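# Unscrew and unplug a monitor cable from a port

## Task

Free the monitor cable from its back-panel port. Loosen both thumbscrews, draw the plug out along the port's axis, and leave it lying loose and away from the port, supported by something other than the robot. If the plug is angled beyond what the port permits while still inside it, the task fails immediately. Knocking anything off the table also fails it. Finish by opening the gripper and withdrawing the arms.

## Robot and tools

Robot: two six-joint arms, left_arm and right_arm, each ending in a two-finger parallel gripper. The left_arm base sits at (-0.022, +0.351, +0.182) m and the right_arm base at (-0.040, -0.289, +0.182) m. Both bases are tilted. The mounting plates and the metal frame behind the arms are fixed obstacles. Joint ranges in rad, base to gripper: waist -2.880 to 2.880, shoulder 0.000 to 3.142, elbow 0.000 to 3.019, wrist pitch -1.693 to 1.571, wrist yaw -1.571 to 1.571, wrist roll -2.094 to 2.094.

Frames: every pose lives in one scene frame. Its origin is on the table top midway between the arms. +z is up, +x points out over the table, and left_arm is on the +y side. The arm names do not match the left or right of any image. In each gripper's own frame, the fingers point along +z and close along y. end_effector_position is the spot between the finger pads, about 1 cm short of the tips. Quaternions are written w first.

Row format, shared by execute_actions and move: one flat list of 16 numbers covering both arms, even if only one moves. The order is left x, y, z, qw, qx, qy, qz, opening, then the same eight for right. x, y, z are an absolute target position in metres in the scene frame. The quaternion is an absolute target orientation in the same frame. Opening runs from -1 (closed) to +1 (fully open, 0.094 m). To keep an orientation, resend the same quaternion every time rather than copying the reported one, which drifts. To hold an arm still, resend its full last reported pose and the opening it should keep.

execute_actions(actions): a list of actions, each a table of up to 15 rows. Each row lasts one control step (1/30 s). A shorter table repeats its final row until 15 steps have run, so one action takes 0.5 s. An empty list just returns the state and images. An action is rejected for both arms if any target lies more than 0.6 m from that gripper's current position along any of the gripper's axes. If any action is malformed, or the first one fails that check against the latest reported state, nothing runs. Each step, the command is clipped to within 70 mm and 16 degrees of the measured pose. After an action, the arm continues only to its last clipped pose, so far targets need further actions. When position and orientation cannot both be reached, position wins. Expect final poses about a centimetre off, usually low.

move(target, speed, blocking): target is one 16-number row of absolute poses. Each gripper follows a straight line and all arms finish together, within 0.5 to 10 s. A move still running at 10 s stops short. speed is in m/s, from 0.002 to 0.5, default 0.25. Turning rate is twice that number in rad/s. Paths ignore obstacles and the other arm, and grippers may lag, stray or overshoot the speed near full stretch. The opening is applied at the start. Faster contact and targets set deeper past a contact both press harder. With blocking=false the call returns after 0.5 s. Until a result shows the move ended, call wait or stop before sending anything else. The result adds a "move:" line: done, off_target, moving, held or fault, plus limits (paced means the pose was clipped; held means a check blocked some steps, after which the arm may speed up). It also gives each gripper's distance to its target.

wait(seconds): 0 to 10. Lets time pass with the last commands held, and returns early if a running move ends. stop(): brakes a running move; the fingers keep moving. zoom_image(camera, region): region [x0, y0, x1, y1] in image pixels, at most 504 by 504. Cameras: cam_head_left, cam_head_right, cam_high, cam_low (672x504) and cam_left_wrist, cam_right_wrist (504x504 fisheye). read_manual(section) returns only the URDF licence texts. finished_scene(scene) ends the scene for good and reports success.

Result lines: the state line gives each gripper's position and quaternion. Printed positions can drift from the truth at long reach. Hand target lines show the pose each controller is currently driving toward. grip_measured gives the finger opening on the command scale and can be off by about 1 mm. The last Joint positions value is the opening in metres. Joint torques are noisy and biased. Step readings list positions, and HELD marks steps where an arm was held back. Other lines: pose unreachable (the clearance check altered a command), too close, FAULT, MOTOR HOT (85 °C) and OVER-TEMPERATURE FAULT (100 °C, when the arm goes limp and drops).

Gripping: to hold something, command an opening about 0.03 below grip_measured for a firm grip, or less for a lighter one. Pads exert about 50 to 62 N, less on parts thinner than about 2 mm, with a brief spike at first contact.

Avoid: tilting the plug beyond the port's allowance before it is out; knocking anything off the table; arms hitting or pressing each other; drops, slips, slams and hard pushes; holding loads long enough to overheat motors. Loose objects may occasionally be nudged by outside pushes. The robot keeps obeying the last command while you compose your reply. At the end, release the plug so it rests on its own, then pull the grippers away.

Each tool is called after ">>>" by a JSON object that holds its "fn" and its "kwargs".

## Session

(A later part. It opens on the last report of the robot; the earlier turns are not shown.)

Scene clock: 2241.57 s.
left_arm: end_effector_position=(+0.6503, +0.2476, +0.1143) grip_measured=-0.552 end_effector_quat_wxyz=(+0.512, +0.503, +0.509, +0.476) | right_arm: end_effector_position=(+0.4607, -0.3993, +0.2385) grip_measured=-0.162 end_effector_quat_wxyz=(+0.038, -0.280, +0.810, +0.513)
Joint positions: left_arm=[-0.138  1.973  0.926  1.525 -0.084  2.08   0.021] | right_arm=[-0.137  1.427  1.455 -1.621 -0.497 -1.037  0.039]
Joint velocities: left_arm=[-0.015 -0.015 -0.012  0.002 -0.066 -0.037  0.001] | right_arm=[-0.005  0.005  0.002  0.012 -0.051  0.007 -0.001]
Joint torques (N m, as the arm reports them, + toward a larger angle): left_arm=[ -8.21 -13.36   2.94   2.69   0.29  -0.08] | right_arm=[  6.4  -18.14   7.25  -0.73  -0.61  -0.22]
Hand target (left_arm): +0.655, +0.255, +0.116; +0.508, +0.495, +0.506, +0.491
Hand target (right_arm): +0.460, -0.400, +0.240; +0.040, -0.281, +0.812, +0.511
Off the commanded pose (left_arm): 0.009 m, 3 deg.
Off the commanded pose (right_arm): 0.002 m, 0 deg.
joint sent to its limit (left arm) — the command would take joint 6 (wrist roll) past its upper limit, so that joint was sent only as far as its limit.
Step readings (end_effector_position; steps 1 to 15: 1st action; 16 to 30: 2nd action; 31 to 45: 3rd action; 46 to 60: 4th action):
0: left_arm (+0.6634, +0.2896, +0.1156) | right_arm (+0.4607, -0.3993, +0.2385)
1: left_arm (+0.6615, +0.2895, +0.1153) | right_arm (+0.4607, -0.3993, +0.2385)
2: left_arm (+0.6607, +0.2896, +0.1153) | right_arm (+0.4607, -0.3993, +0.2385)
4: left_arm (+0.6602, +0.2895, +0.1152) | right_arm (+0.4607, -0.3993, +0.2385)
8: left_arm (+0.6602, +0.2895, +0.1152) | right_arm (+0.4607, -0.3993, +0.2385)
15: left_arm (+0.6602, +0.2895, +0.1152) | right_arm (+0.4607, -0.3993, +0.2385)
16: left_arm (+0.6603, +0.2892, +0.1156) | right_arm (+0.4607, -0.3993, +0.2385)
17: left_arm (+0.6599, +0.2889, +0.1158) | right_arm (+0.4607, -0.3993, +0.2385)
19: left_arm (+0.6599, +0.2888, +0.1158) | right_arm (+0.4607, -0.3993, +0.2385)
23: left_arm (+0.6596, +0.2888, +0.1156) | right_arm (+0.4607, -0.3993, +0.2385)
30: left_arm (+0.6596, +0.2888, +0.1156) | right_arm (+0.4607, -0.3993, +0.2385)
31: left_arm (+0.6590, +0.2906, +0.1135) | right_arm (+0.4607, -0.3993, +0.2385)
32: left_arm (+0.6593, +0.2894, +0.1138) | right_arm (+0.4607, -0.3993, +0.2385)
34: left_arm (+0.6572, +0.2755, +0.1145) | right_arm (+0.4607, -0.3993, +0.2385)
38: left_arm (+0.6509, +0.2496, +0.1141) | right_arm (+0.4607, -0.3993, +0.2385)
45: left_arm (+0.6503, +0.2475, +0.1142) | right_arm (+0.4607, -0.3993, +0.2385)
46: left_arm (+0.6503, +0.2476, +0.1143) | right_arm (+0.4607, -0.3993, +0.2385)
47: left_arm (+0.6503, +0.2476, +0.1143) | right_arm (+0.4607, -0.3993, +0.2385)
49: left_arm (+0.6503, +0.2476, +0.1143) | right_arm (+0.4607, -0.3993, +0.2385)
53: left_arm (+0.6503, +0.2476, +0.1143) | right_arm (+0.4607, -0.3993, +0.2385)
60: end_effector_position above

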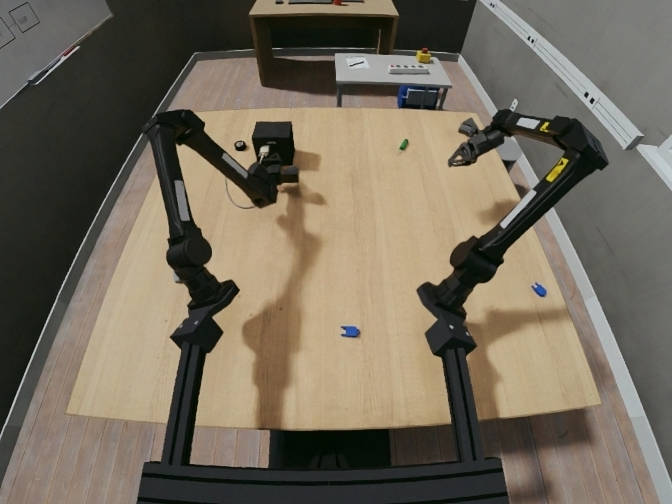

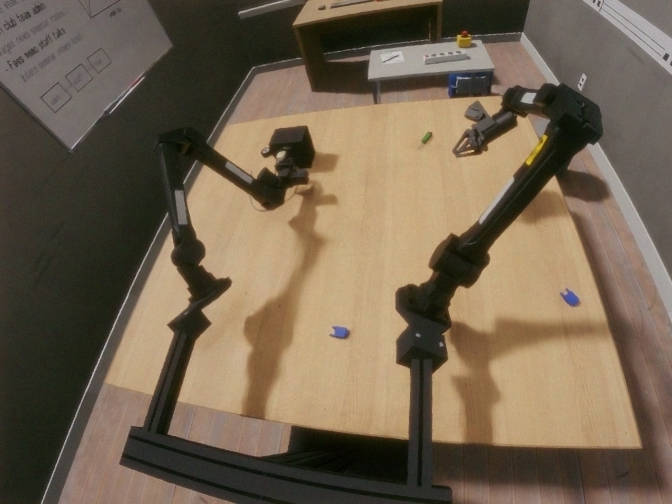

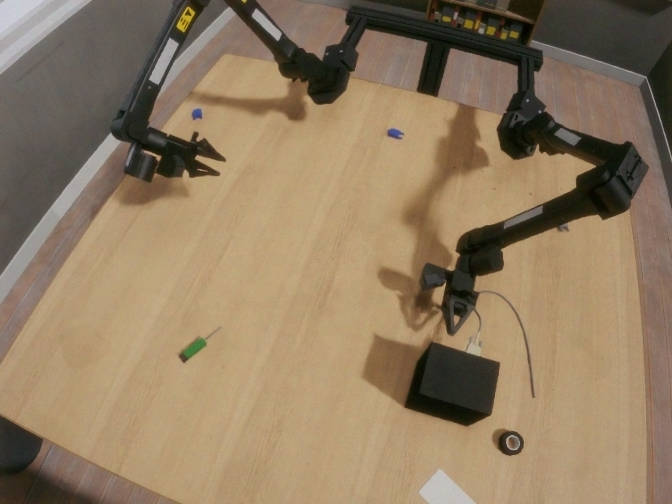

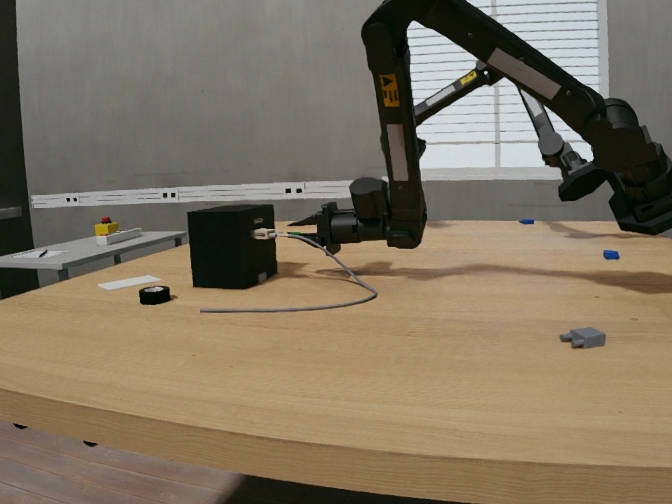

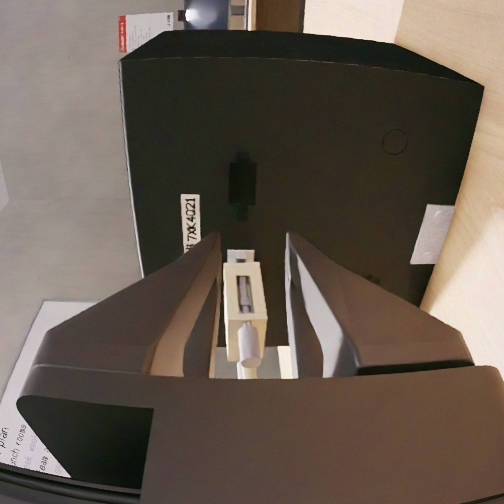

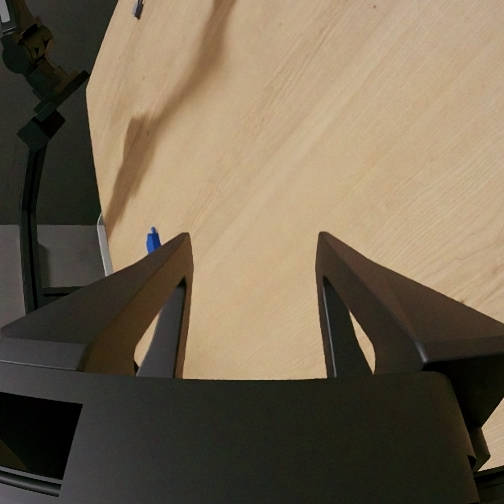

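>>> {"fn": "move", "kwargs": {"target": [0.63,0.25,0.2,0.4226,0,0.9063,0,0.3,0.46,-0.4,0.24,0.04,-0.28,0.81,0.51,-0.16], "speed": 0.2}}

>>> {"fn": "move", "kwargs": {"target": [0.655,0.318,0.175,0.4226,0,0.9063,0,0.3,0.46,-0.4,0.24,0.04,-0.28,0.81,0.51,-0.16], "speed": 0.1}}

Scene clock: 2296.37 s.
left_arm: end_effector_position=(+0.6171, +0.2526, +0.1849) grip_measured=+0.299 end_effector_quat_wxyz=(+0.412, +0.007, +0.911, +0.006) | right_arm: end_effector_position=(+0.4607, -0.3993, +0.2385) grip_measured=-0.162 end_effector_quat_wxyz=(+0.038, -0.280, +0.810, +0.513)
Joint positions: left_arm=[-0.353  1.455  0.891  0.394 -0.65   0.348  0.061] | right_arm=[-0.137  1.427  1.455 -1.621 -0.497 -1.037  0.039]
Joint velocities: left_arm=[ 0.005 -0.005 -0.002 -0.017 -0.037 -0.007  0.   ] | right_arm=[-0.005 -0.005  0.002  0.017  0.007 -0.066 -0.001]
Joint torques (N m, as the arm reports them, + toward a larger angle): left_arm=[ -8.41 -11.77   8.29   0.78   0.36  -0.22] | right_arm=[  6.43 -18.13   7.24  -0.74  -0.6   -0.21]
Hand target (left_arm): +0.630, +0.250, +0.200; +0.421, -0.003, +0.907, -0.003
Hand target (right_arm): +0.460, -0.400, +0.240; +0.040, -0.281, +0.812, +0.511
Off the commanded pose (left_arm): 0.020 m, 2 deg.
Off the commanded pose (right_arm): 0.002 m, 0 deg.
move: off_target (left_arm)

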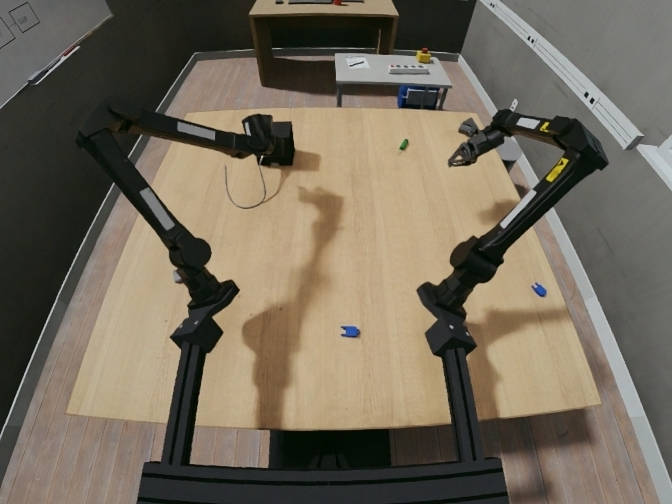

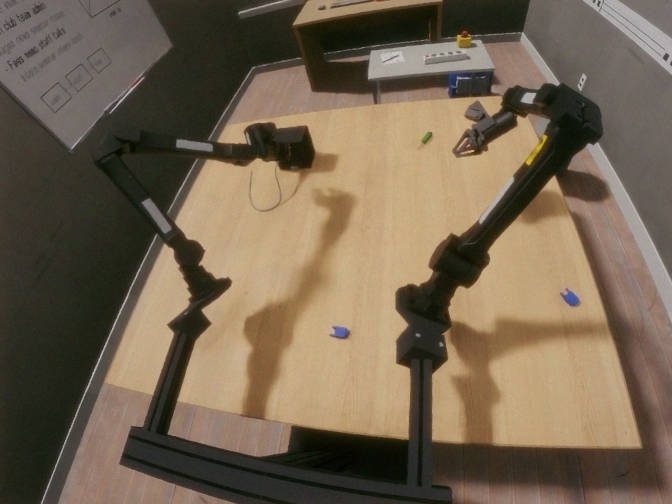

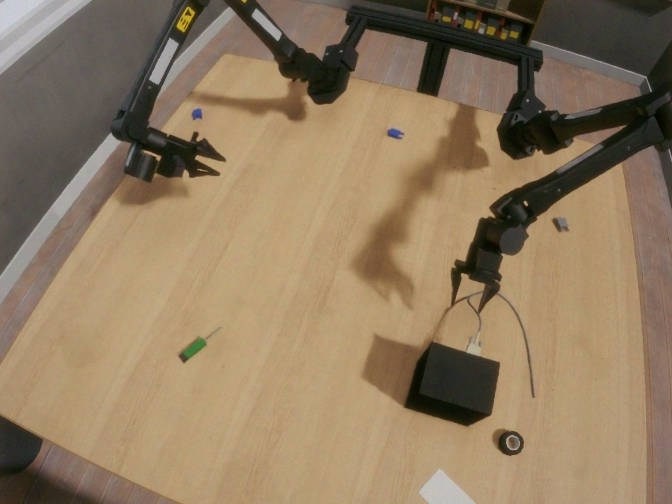

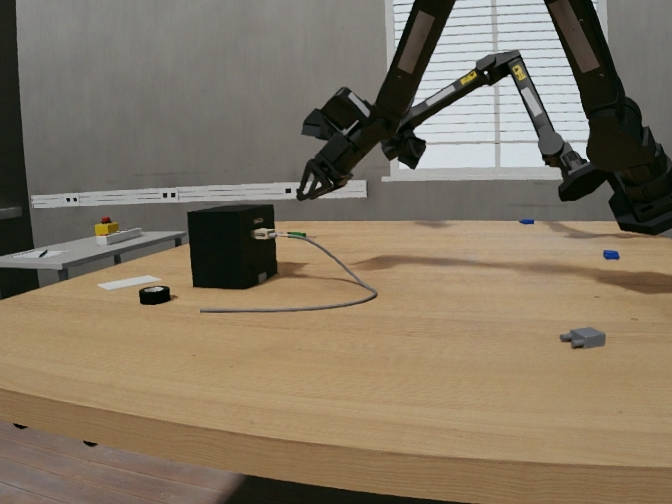

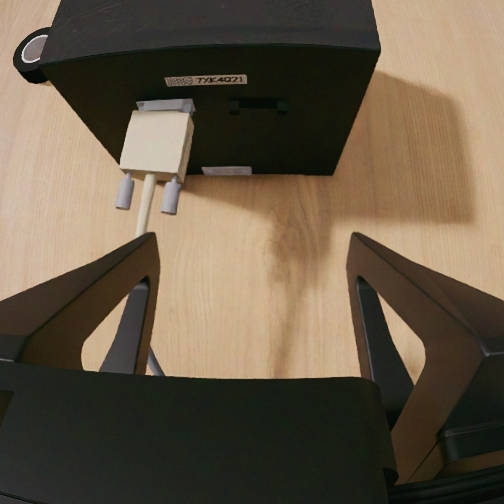

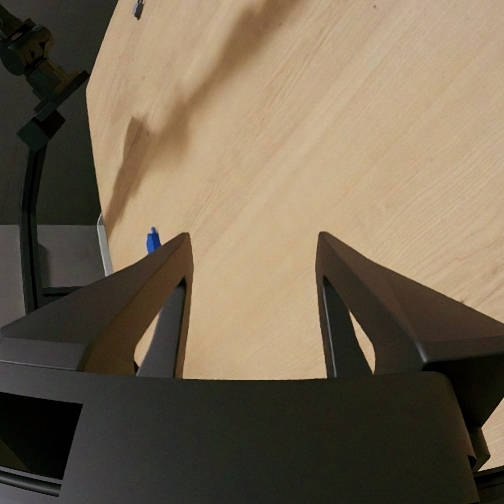

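Scene clock: 2297.53 s.
left_arm: end_effector_position=(+0.6400, +0.3079, +0.1678) grip_measured=+0.299 end_effector_quat_wxyz=(+0.418, +0.003, +0.908, -0.005) | right_arm: end_effector_position=(+0.4607, -0.3993, +0.2385) grip_measured=-0.162 end_effector_quat_wxyz=(+0.038, -0.280, +0.810, +0.513)
Joint positions: left_arm=[-0.213  1.419  0.91   0.36  -0.491  0.362  0.061] | right_arm=[-0.137  1.427  1.455 -1.621 -0.497 -1.037  0.039]
Joint velocities: left_arm=[ 0.015 -0.005 -0.012 -0.012  0.022 -0.037  0.   ] | right_arm=[ 0.005  0.005 -0.017 -0.007  0.037 -0.022 -0.001]
Joint torques (N m, as the arm reports them, + toward a larger angle): left_arm=[ -5.67 -12.7    8.34   0.75   0.39   0.  ] | right_arm=[  6.41 -18.13   7.25  -0.74  -0.6   -0.21]
Hand target (left_arm): +0.654, +0.319, +0.176; +0.424, +0.001, +0.906, +0.001
Hand target (right_arm): +0.460, -0.400, +0.240; +0.040, -0.281, +0.812, +0.511
Off the commanded pose (left_arm): 0.019 m, 1 deg.
Off the commanded pose (right_arm): 0.002 m, 0 deg.
move: off_target (left_arm)

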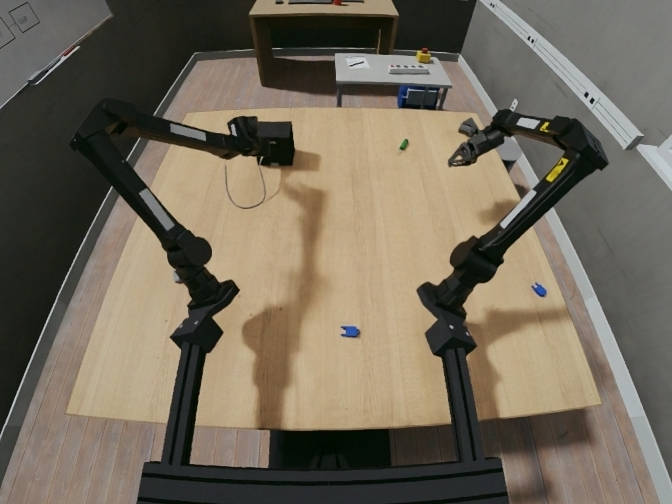

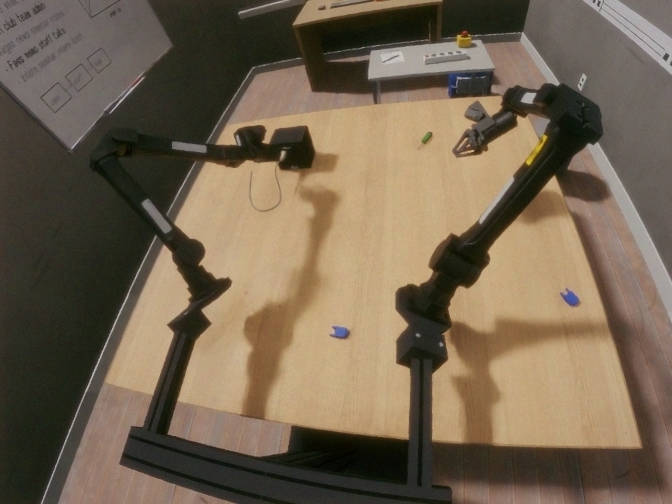

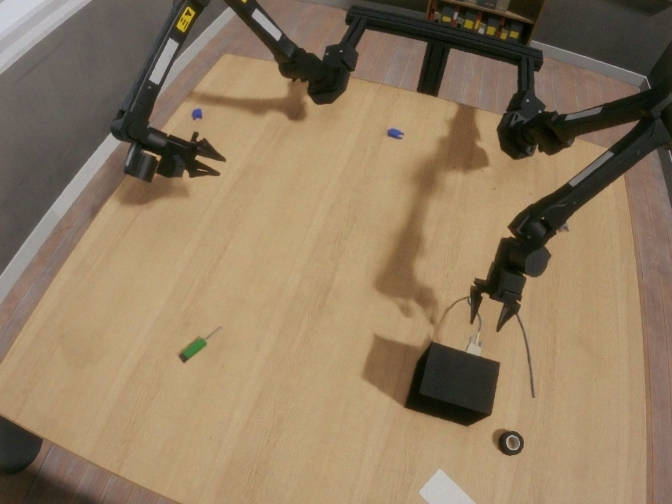

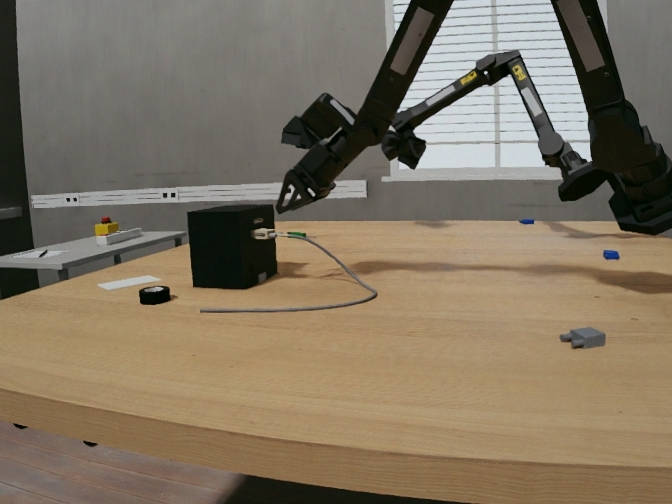

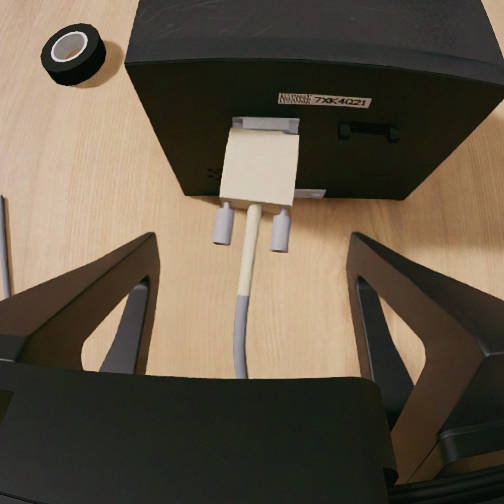

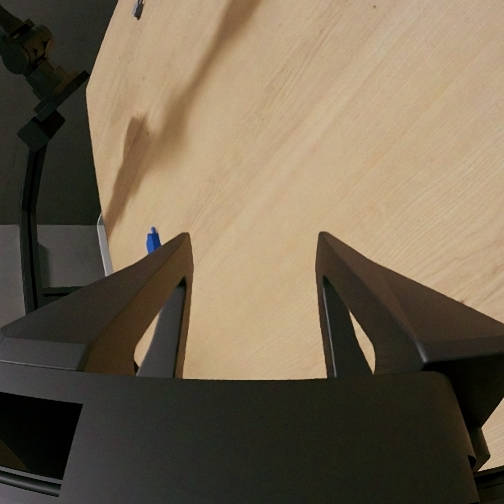

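>>> {"fn": "move", "kwargs": {"target": [0.69,0.317,0.146,0.4226,0,0.9063,0,0.3,0.46,-0.4,0.24,0.04,-0.28,0.81,0.51,-0.16], "speed": 0.06}}

Scene clock: 2315.07 s.
left_arm: end_effector_position=(+0.6777, +0.3100, +0.1512) grip_measured=+0.299 end_effector_quat_wxyz=(+0.424, -0.001, +0.906, -0.007) | right_arm: end_effector_position=(+0.4607, -0.3993, +0.2385) grip_measured=-0.162 end_effector_quat_wxyz=(+0.038, -0.280, +0.810, +0.513)
Joint positions: left_arm=[-0.176  1.506  1.014  0.36  -0.449  0.366  0.061] | right_arm=[-0.137  1.427  1.455 -1.621 -0.497 -1.037  0.039]
Joint velocities: left_arm=[ 0.005 -0.005 -0.002 -0.017  0.022  0.007 -0.   ] | right_arm=[ 0.015 -0.015  0.002  0.012 -0.022  0.037  0.   ]
Joint torques (N m, as the arm reports them, + toward a larger angle): left_arm=[ -6.05 -12.17   8.37   1.04   0.41   0.  ] | right_arm=[  6.41 -18.12   7.24  -0.74  -0.6   -0.21]
Hand target (left_arm): +0.690, +0.318, +0.147; +0.423, +0.000, +0.906, +0.000
Hand target (right_arm): +0.460, -0.400, +0.240; +0.040, -0.281, +0.812, +0.511
Off the commanded pose (left_arm): 0.015 m, 1 deg.
Off the commanded pose (right_arm): 0.002 m, 0 deg.
move: off_target (left_arm)

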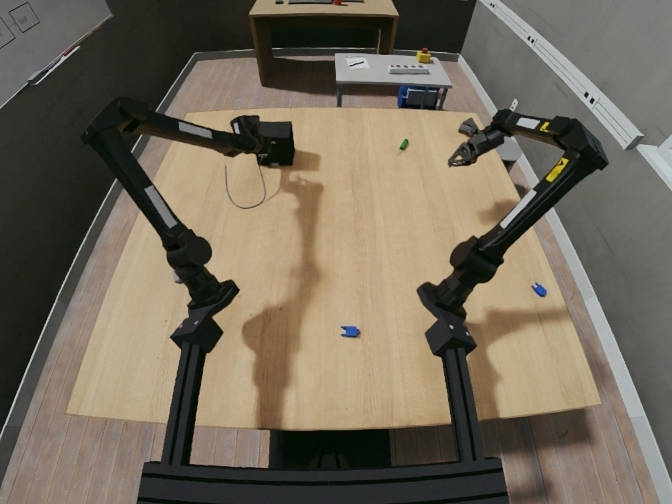

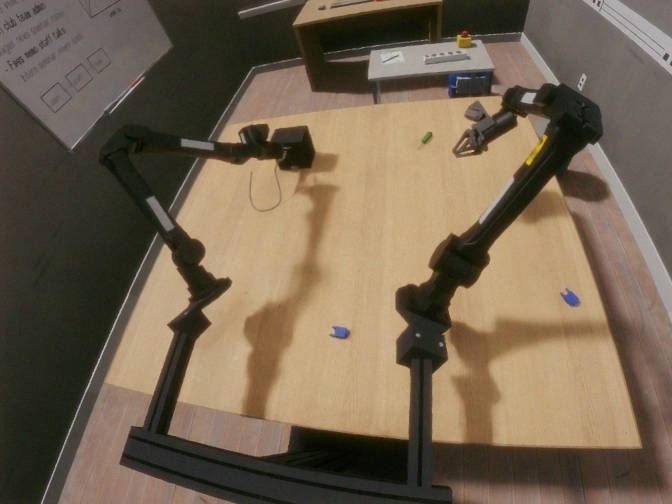

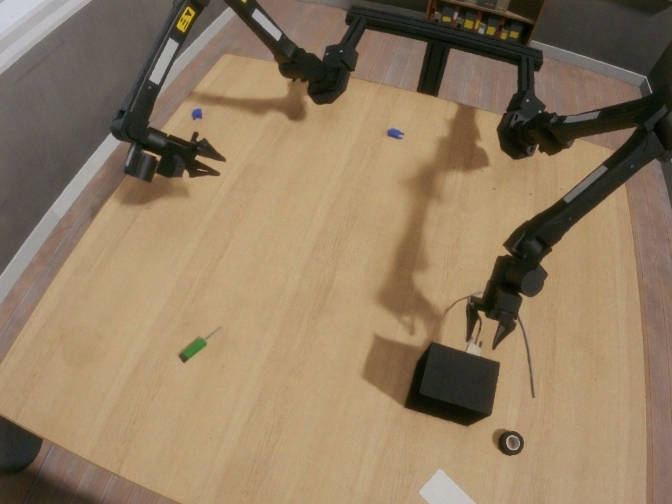

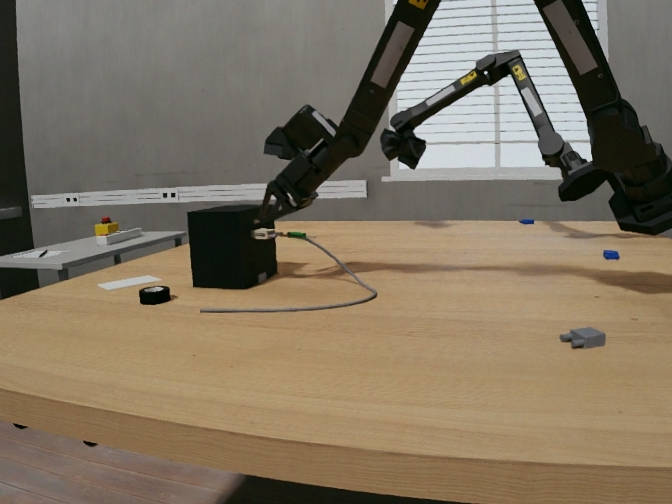

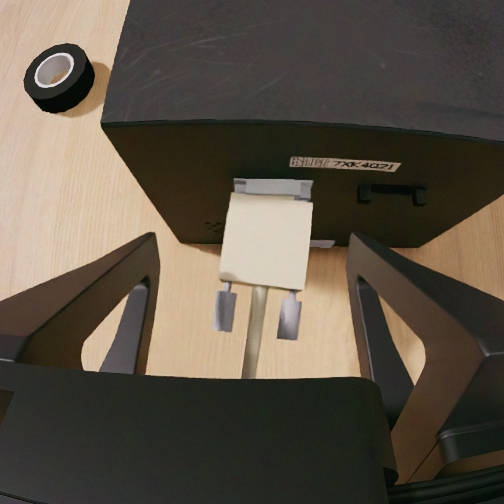

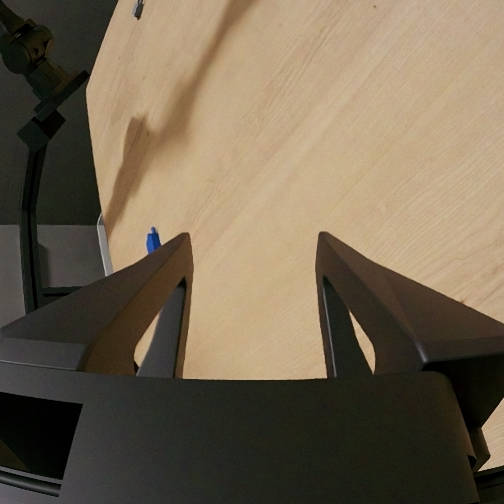

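>>> {"fn": "move", "kwargs": {"target": [0.702,0.309,0.13,0.4223,0.0356,0.9056,-0.0166,0.3,0.46,-0.4,0.24,0.04,-0.28,0.81,0.51,-0.16], "speed": 0.04}}

Scene clock: 2369.13 s.
left_arm: end_effector_position=(+0.6910, +0.3022, +0.1375) grip_measured=+0.299 end_effector_quat_wxyz=(+0.427, +0.032, +0.903, -0.024) | right_arm: end_effector_position=(+0.4607, -0.3993, +0.2385) grip_measured=-0.162 end_effector_quat_wxyz=(+0.038, -0.280, +0.810, +0.513)
Joint positions: left_arm=[-0.152  1.548  1.055  0.345 -0.37   0.408  0.061] | right_arm=[-0.137  1.427  1.455 -1.621 -0.497 -1.037  0.039]
Joint velocities: left_arm=[-0.005 -0.015 -0.012  0.002 -0.066 -0.007 -0.001] | right_arm=[-0.005 -0.005  0.002 -0.002 -0.051  0.037  0.   ]
Joint torques (N m, as the arm reports them, + toward a larger angle): left_arm=[ -6.27 -12.9    8.33   0.84   0.44   0.03] | right_arm=[  6.44 -18.12   7.25  -0.72  -0.6   -0.22]
Hand target (left_arm): +0.701, +0.310, +0.130; +0.422, +0.036, +0.906, -0.016
Hand target (right_arm): +0.460, -0.400, +0.240; +0.040, -0.281, +0.812, +0.511
Off the commanded pose (left_arm): 0.015 m, 1 deg.
Off the commanded pose (right_arm): 0.002 m, 0 deg.
move: off_target (left_arm)

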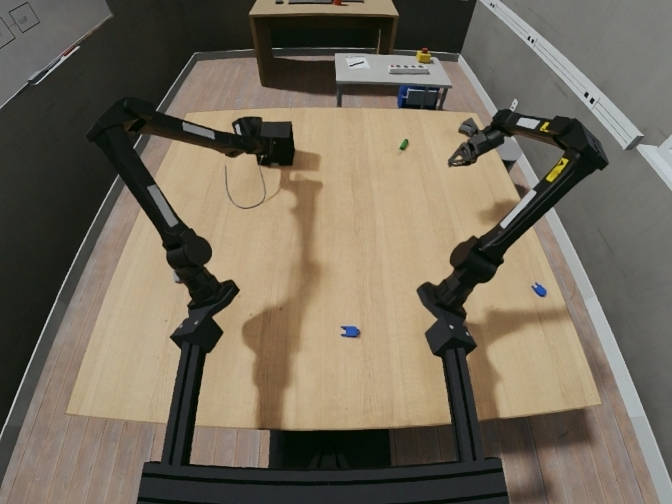

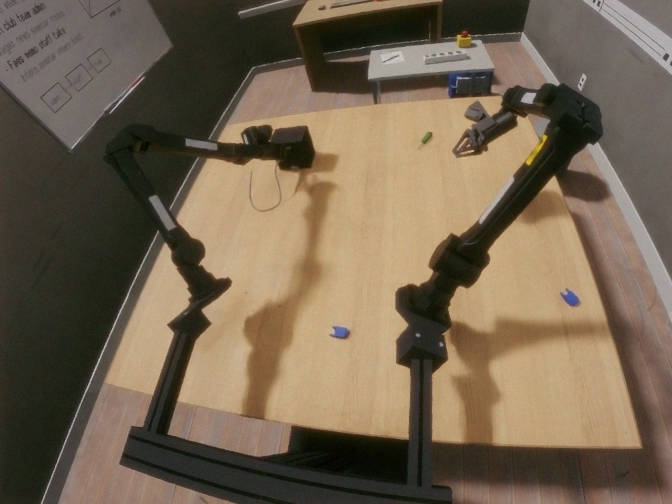

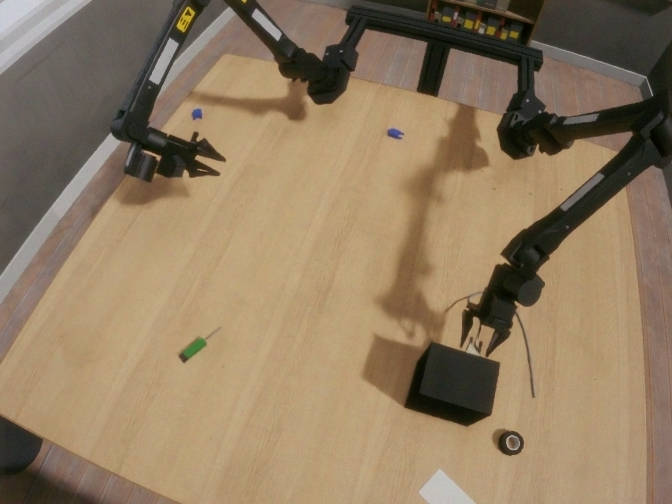

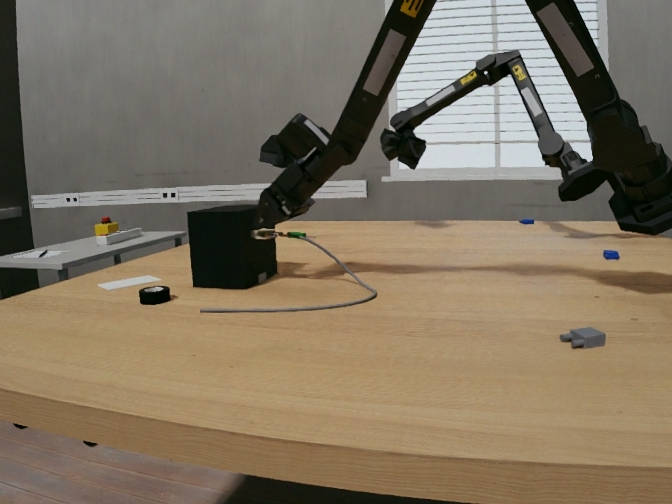

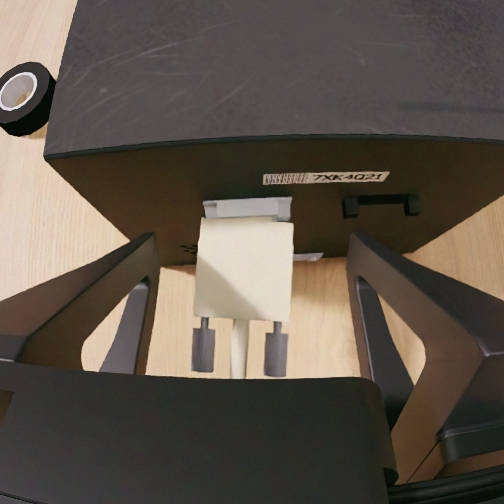

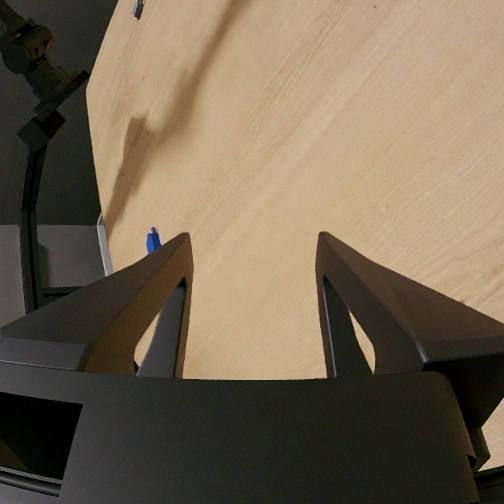

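>>> {"fn": "move", "kwargs": {"target": [0.701,0.315,0.112,0.4223,0.0356,0.9056,-0.0166,0.3,0.46,-0.4,0.24,0.04,-0.28,0.81,0.51,-0.16], "speed": 0.03}}

>>> {"fn": "zoom_image", "kwargs": {"camera": "cam_low", "region": [230, 180, 350, 270]}}

Scene clock: 2393.20 s.
left_arm: end_effector_position=(+0.6874, +0.3052, +0.1155) grip_measured=+0.299 end_effector_quat_wxyz=(+0.416, +0.040, +0.908, -0.026) | right_arm: end_effector_position=(+0.4607, -0.3993, +0.2385) grip_measured=-0.162 end_effector_quat_wxyz=(+0.038, -0.280, +0.810, +0.513)
Joint positions: left_arm=[-0.125  1.575  1.055  0.345 -0.342  0.414  0.061] | right_arm=[-0.137  1.427  1.455 -1.621 -0.497 -1.037  0.039]
Joint velocities: left_arm=[-0.015  0.015 -0.007 -0.012  0.022 -0.007 -0.001] | right_arm=[ 0.015 -0.015 -0.002  0.012  0.081 -0.051 -0.001]
Joint torques (N m, as the arm reports them, + toward a larger angle): left_arm=[ -5.99 -13.28   7.72   1.99   0.43   0.01] | right_arm=[  6.42 -18.13   7.23  -0.74  -0.61  -0.21]
Hand target (left_arm): +0.700, +0.315, +0.112; +0.422, +0.036, +0.906, -0.016
Hand target (right_arm): +0.460, -0.400, +0.240; +0.040, -0.281, +0.812, +0.511
Off the commanded pose (left_arm): 0.017 m, 1 deg.
Off the commanded pose (right_arm): 0.002 m, 0 deg.
move: off_target (left_arm)

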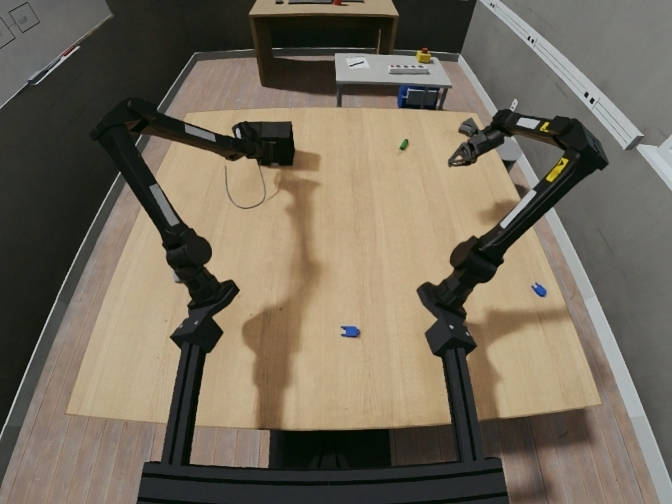

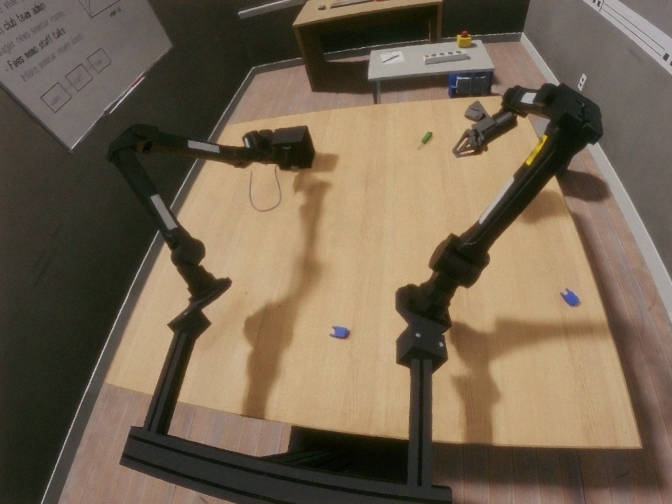

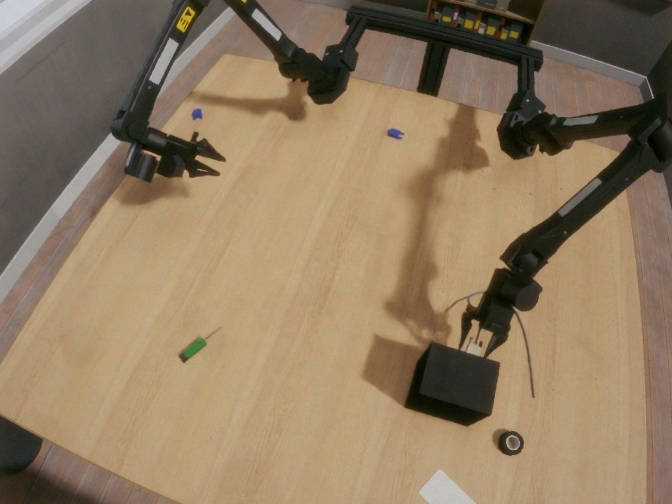

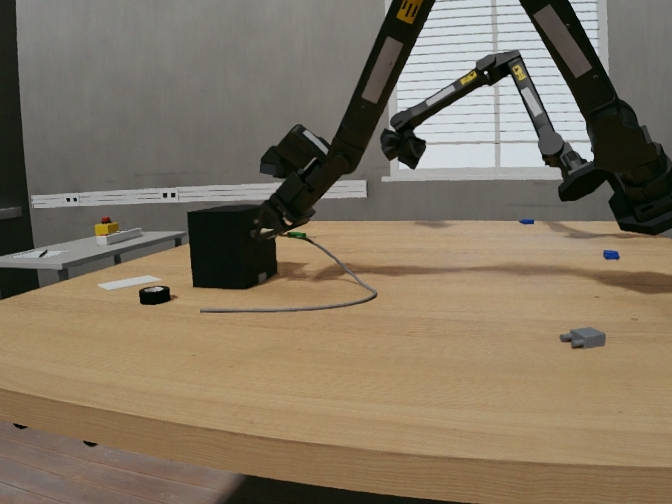

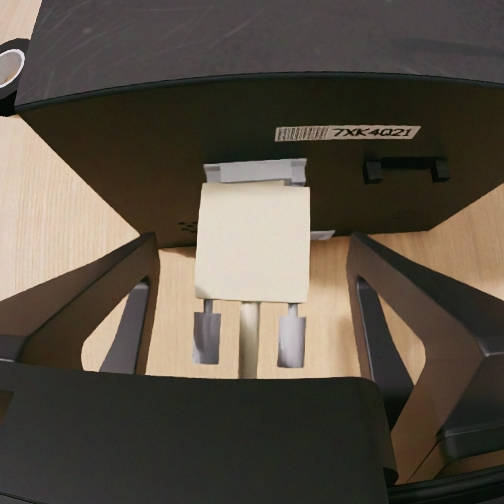

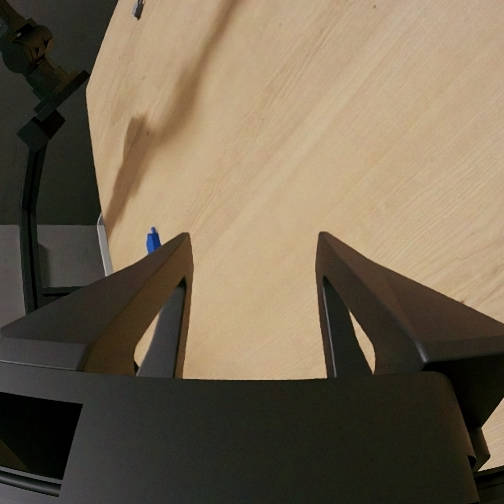

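Region (230, 180, 350, 270) of cam_low's 672x504 image, scaled by 4.200, with more detail than that image has; it fills the top 378 rows of this view, and the rest is white.

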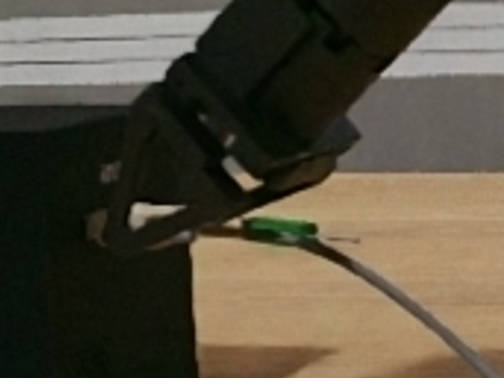

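>>> {"fn": "execute_actions", "kwargs": {"actions": [[[0.701,0.315,0.112,0.4223,0.0356,0.9056,-0.0166,-0.15,0.46,-0.4,0.24,0.04,-0.28,0.81,0.51,-0.16]],[[0.701,0.315,0.112,0.4223,0.0356,0.9056,-0.0166,-0.3,0.46,-0.4,0.24,0.04,-0.28,0.81,0.51,-0.16]]]}}

Scene clock: 2404.27 s.
left_arm: end_effector_position=(+0.6875, +0.3055, +0.1149) grip_measured=-0.298 end_effector_quat_wxyz=(+0.416, +0.041, +0.908, -0.027) | right_arm: end_effector_position=(+0.4607, -0.3993, +0.2385) grip_measured=-0.162 end_effector_quat_wxyz=(+0.038, -0.280, +0.810, +0.513)
Joint positions: left_arm=[-0.123  1.576  1.055  0.345 -0.338  0.416  0.033] | right_arm=[-0.137  1.427  1.455 -1.621 -0.497 -1.037  0.039]
Joint velocities: left_arm=[ 0.005  0.005  0.012 -0.007 -0.007  0.037 -0.   ] | right_arm=[ 0.005 -0.005  0.002 -0.022 -0.007  0.022 -0.   ]
Joint torques (N m, as the arm reports them, + toward a larger angle): left_arm=[ -6.22 -13.24   7.65   1.96   0.29  -0.01] | right_arm=[  6.44 -18.11   7.26  -0.75  -0.6   -0.22]
Hand target (left_arm): +0.700, +0.315, +0.112; +0.422, +0.036, +0.906, -0.016
Hand target (right_arm): +0.460, -0.400, +0.240; +0.040, -0.281, +0.812, +0.511
Off the commanded pose (left_arm): 0.017 m, 2 deg.
Off the commanded pose (right_arm): 0.002 m, 0 deg.
Step readings (end_effector_position; steps 1 to 15: 1st action; 16 to 30: 2nd action):
0: left_arm (+0.6874, +0.3052, +0.1155) | right_arm (+0.4607, -0.3993, +0.2385)
1: left_arm (+0.6874, +0.3052, +0.1155) | right_arm (+0.4607, -0.3993, +0.2385)
2: left_arm (+0.6874, +0.3052, +0.1155) | right_arm (+0.4607, -0.3993, +0.2385)
4: left_arm (+0.6874, +0.3052, +0.1155) | right_arm (+0.4607, -0.3993, +0.2385)
8: left_arm (+0.6874, +0.3052, +0.1155) | right_arm (+0.4607, -0.3993, +0.2385)
15: left_arm (+0.6874, +0.3052, +0.1155) | right_arm (+0.4607, -0.3993, +0.2385)
16: left_arm (+0.6874, +0.3052, +0.1155) | right_arm (+0.4607, -0.3993, +0.2385)
17: left_arm (+0.6874, +0.3054, +0.1154) | right_arm (+0.4607, -0.3993, +0.2385)
19: left_arm (+0.6876, +0.3057, +0.1151) | right_arm (+0.4607, -0.3993, +0.2385)
23: left_arm (+0.6875, +0.3055, +0.1149) | right_arm (+0.4607, -0.3993, +0.2385)
30: end_effector_position above

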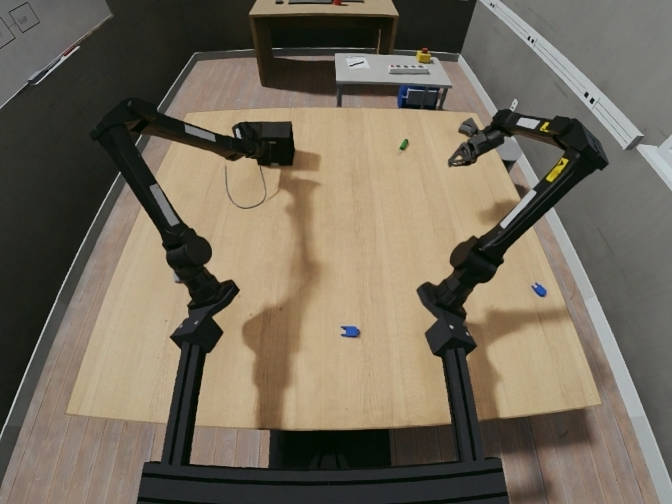

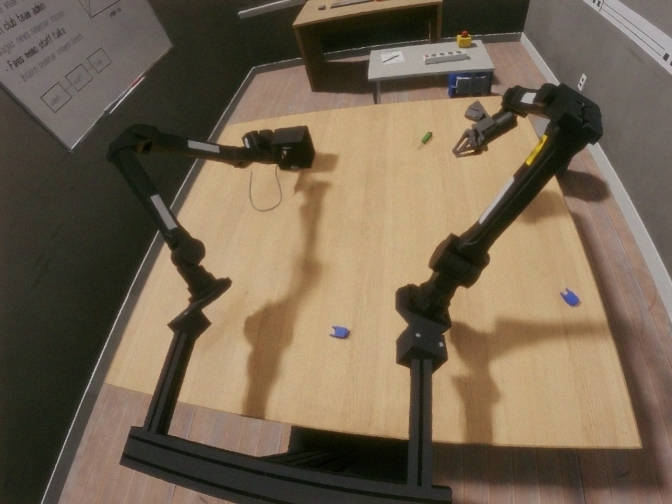

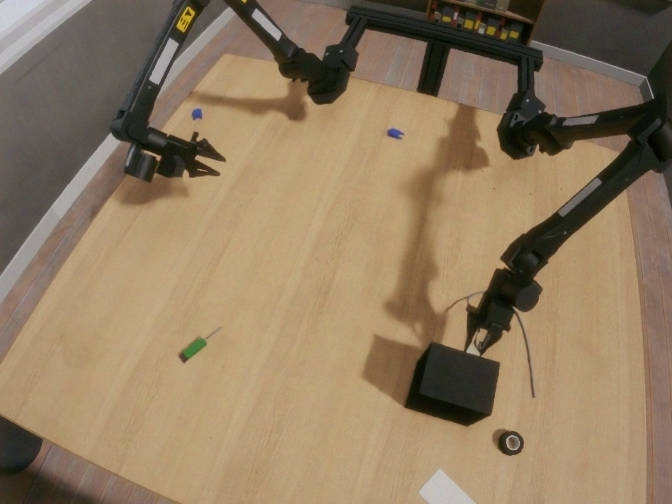

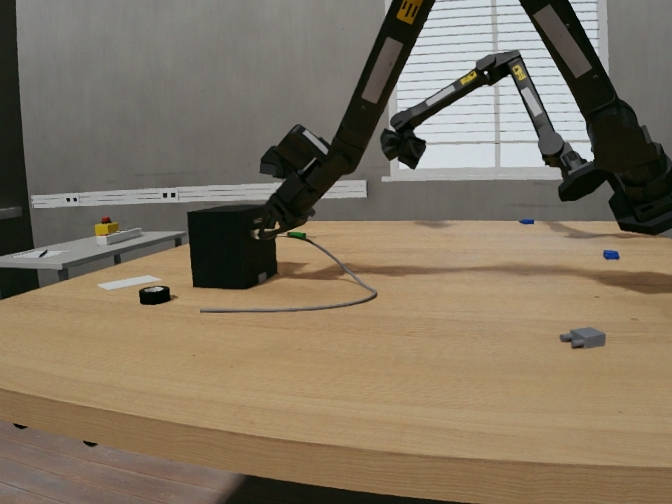

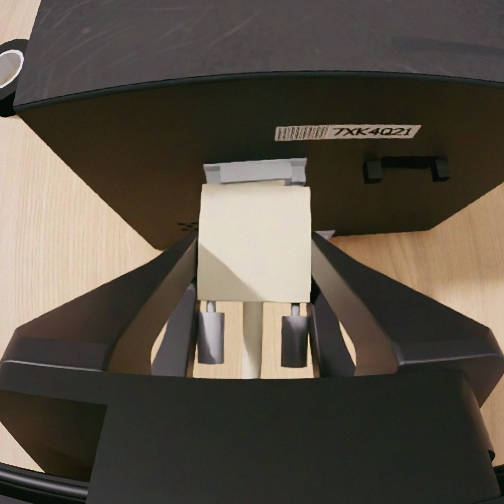

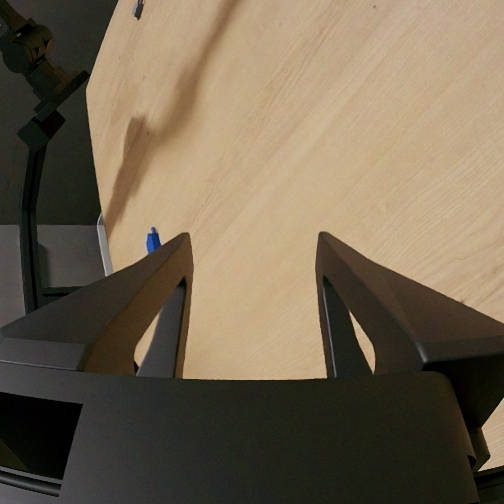

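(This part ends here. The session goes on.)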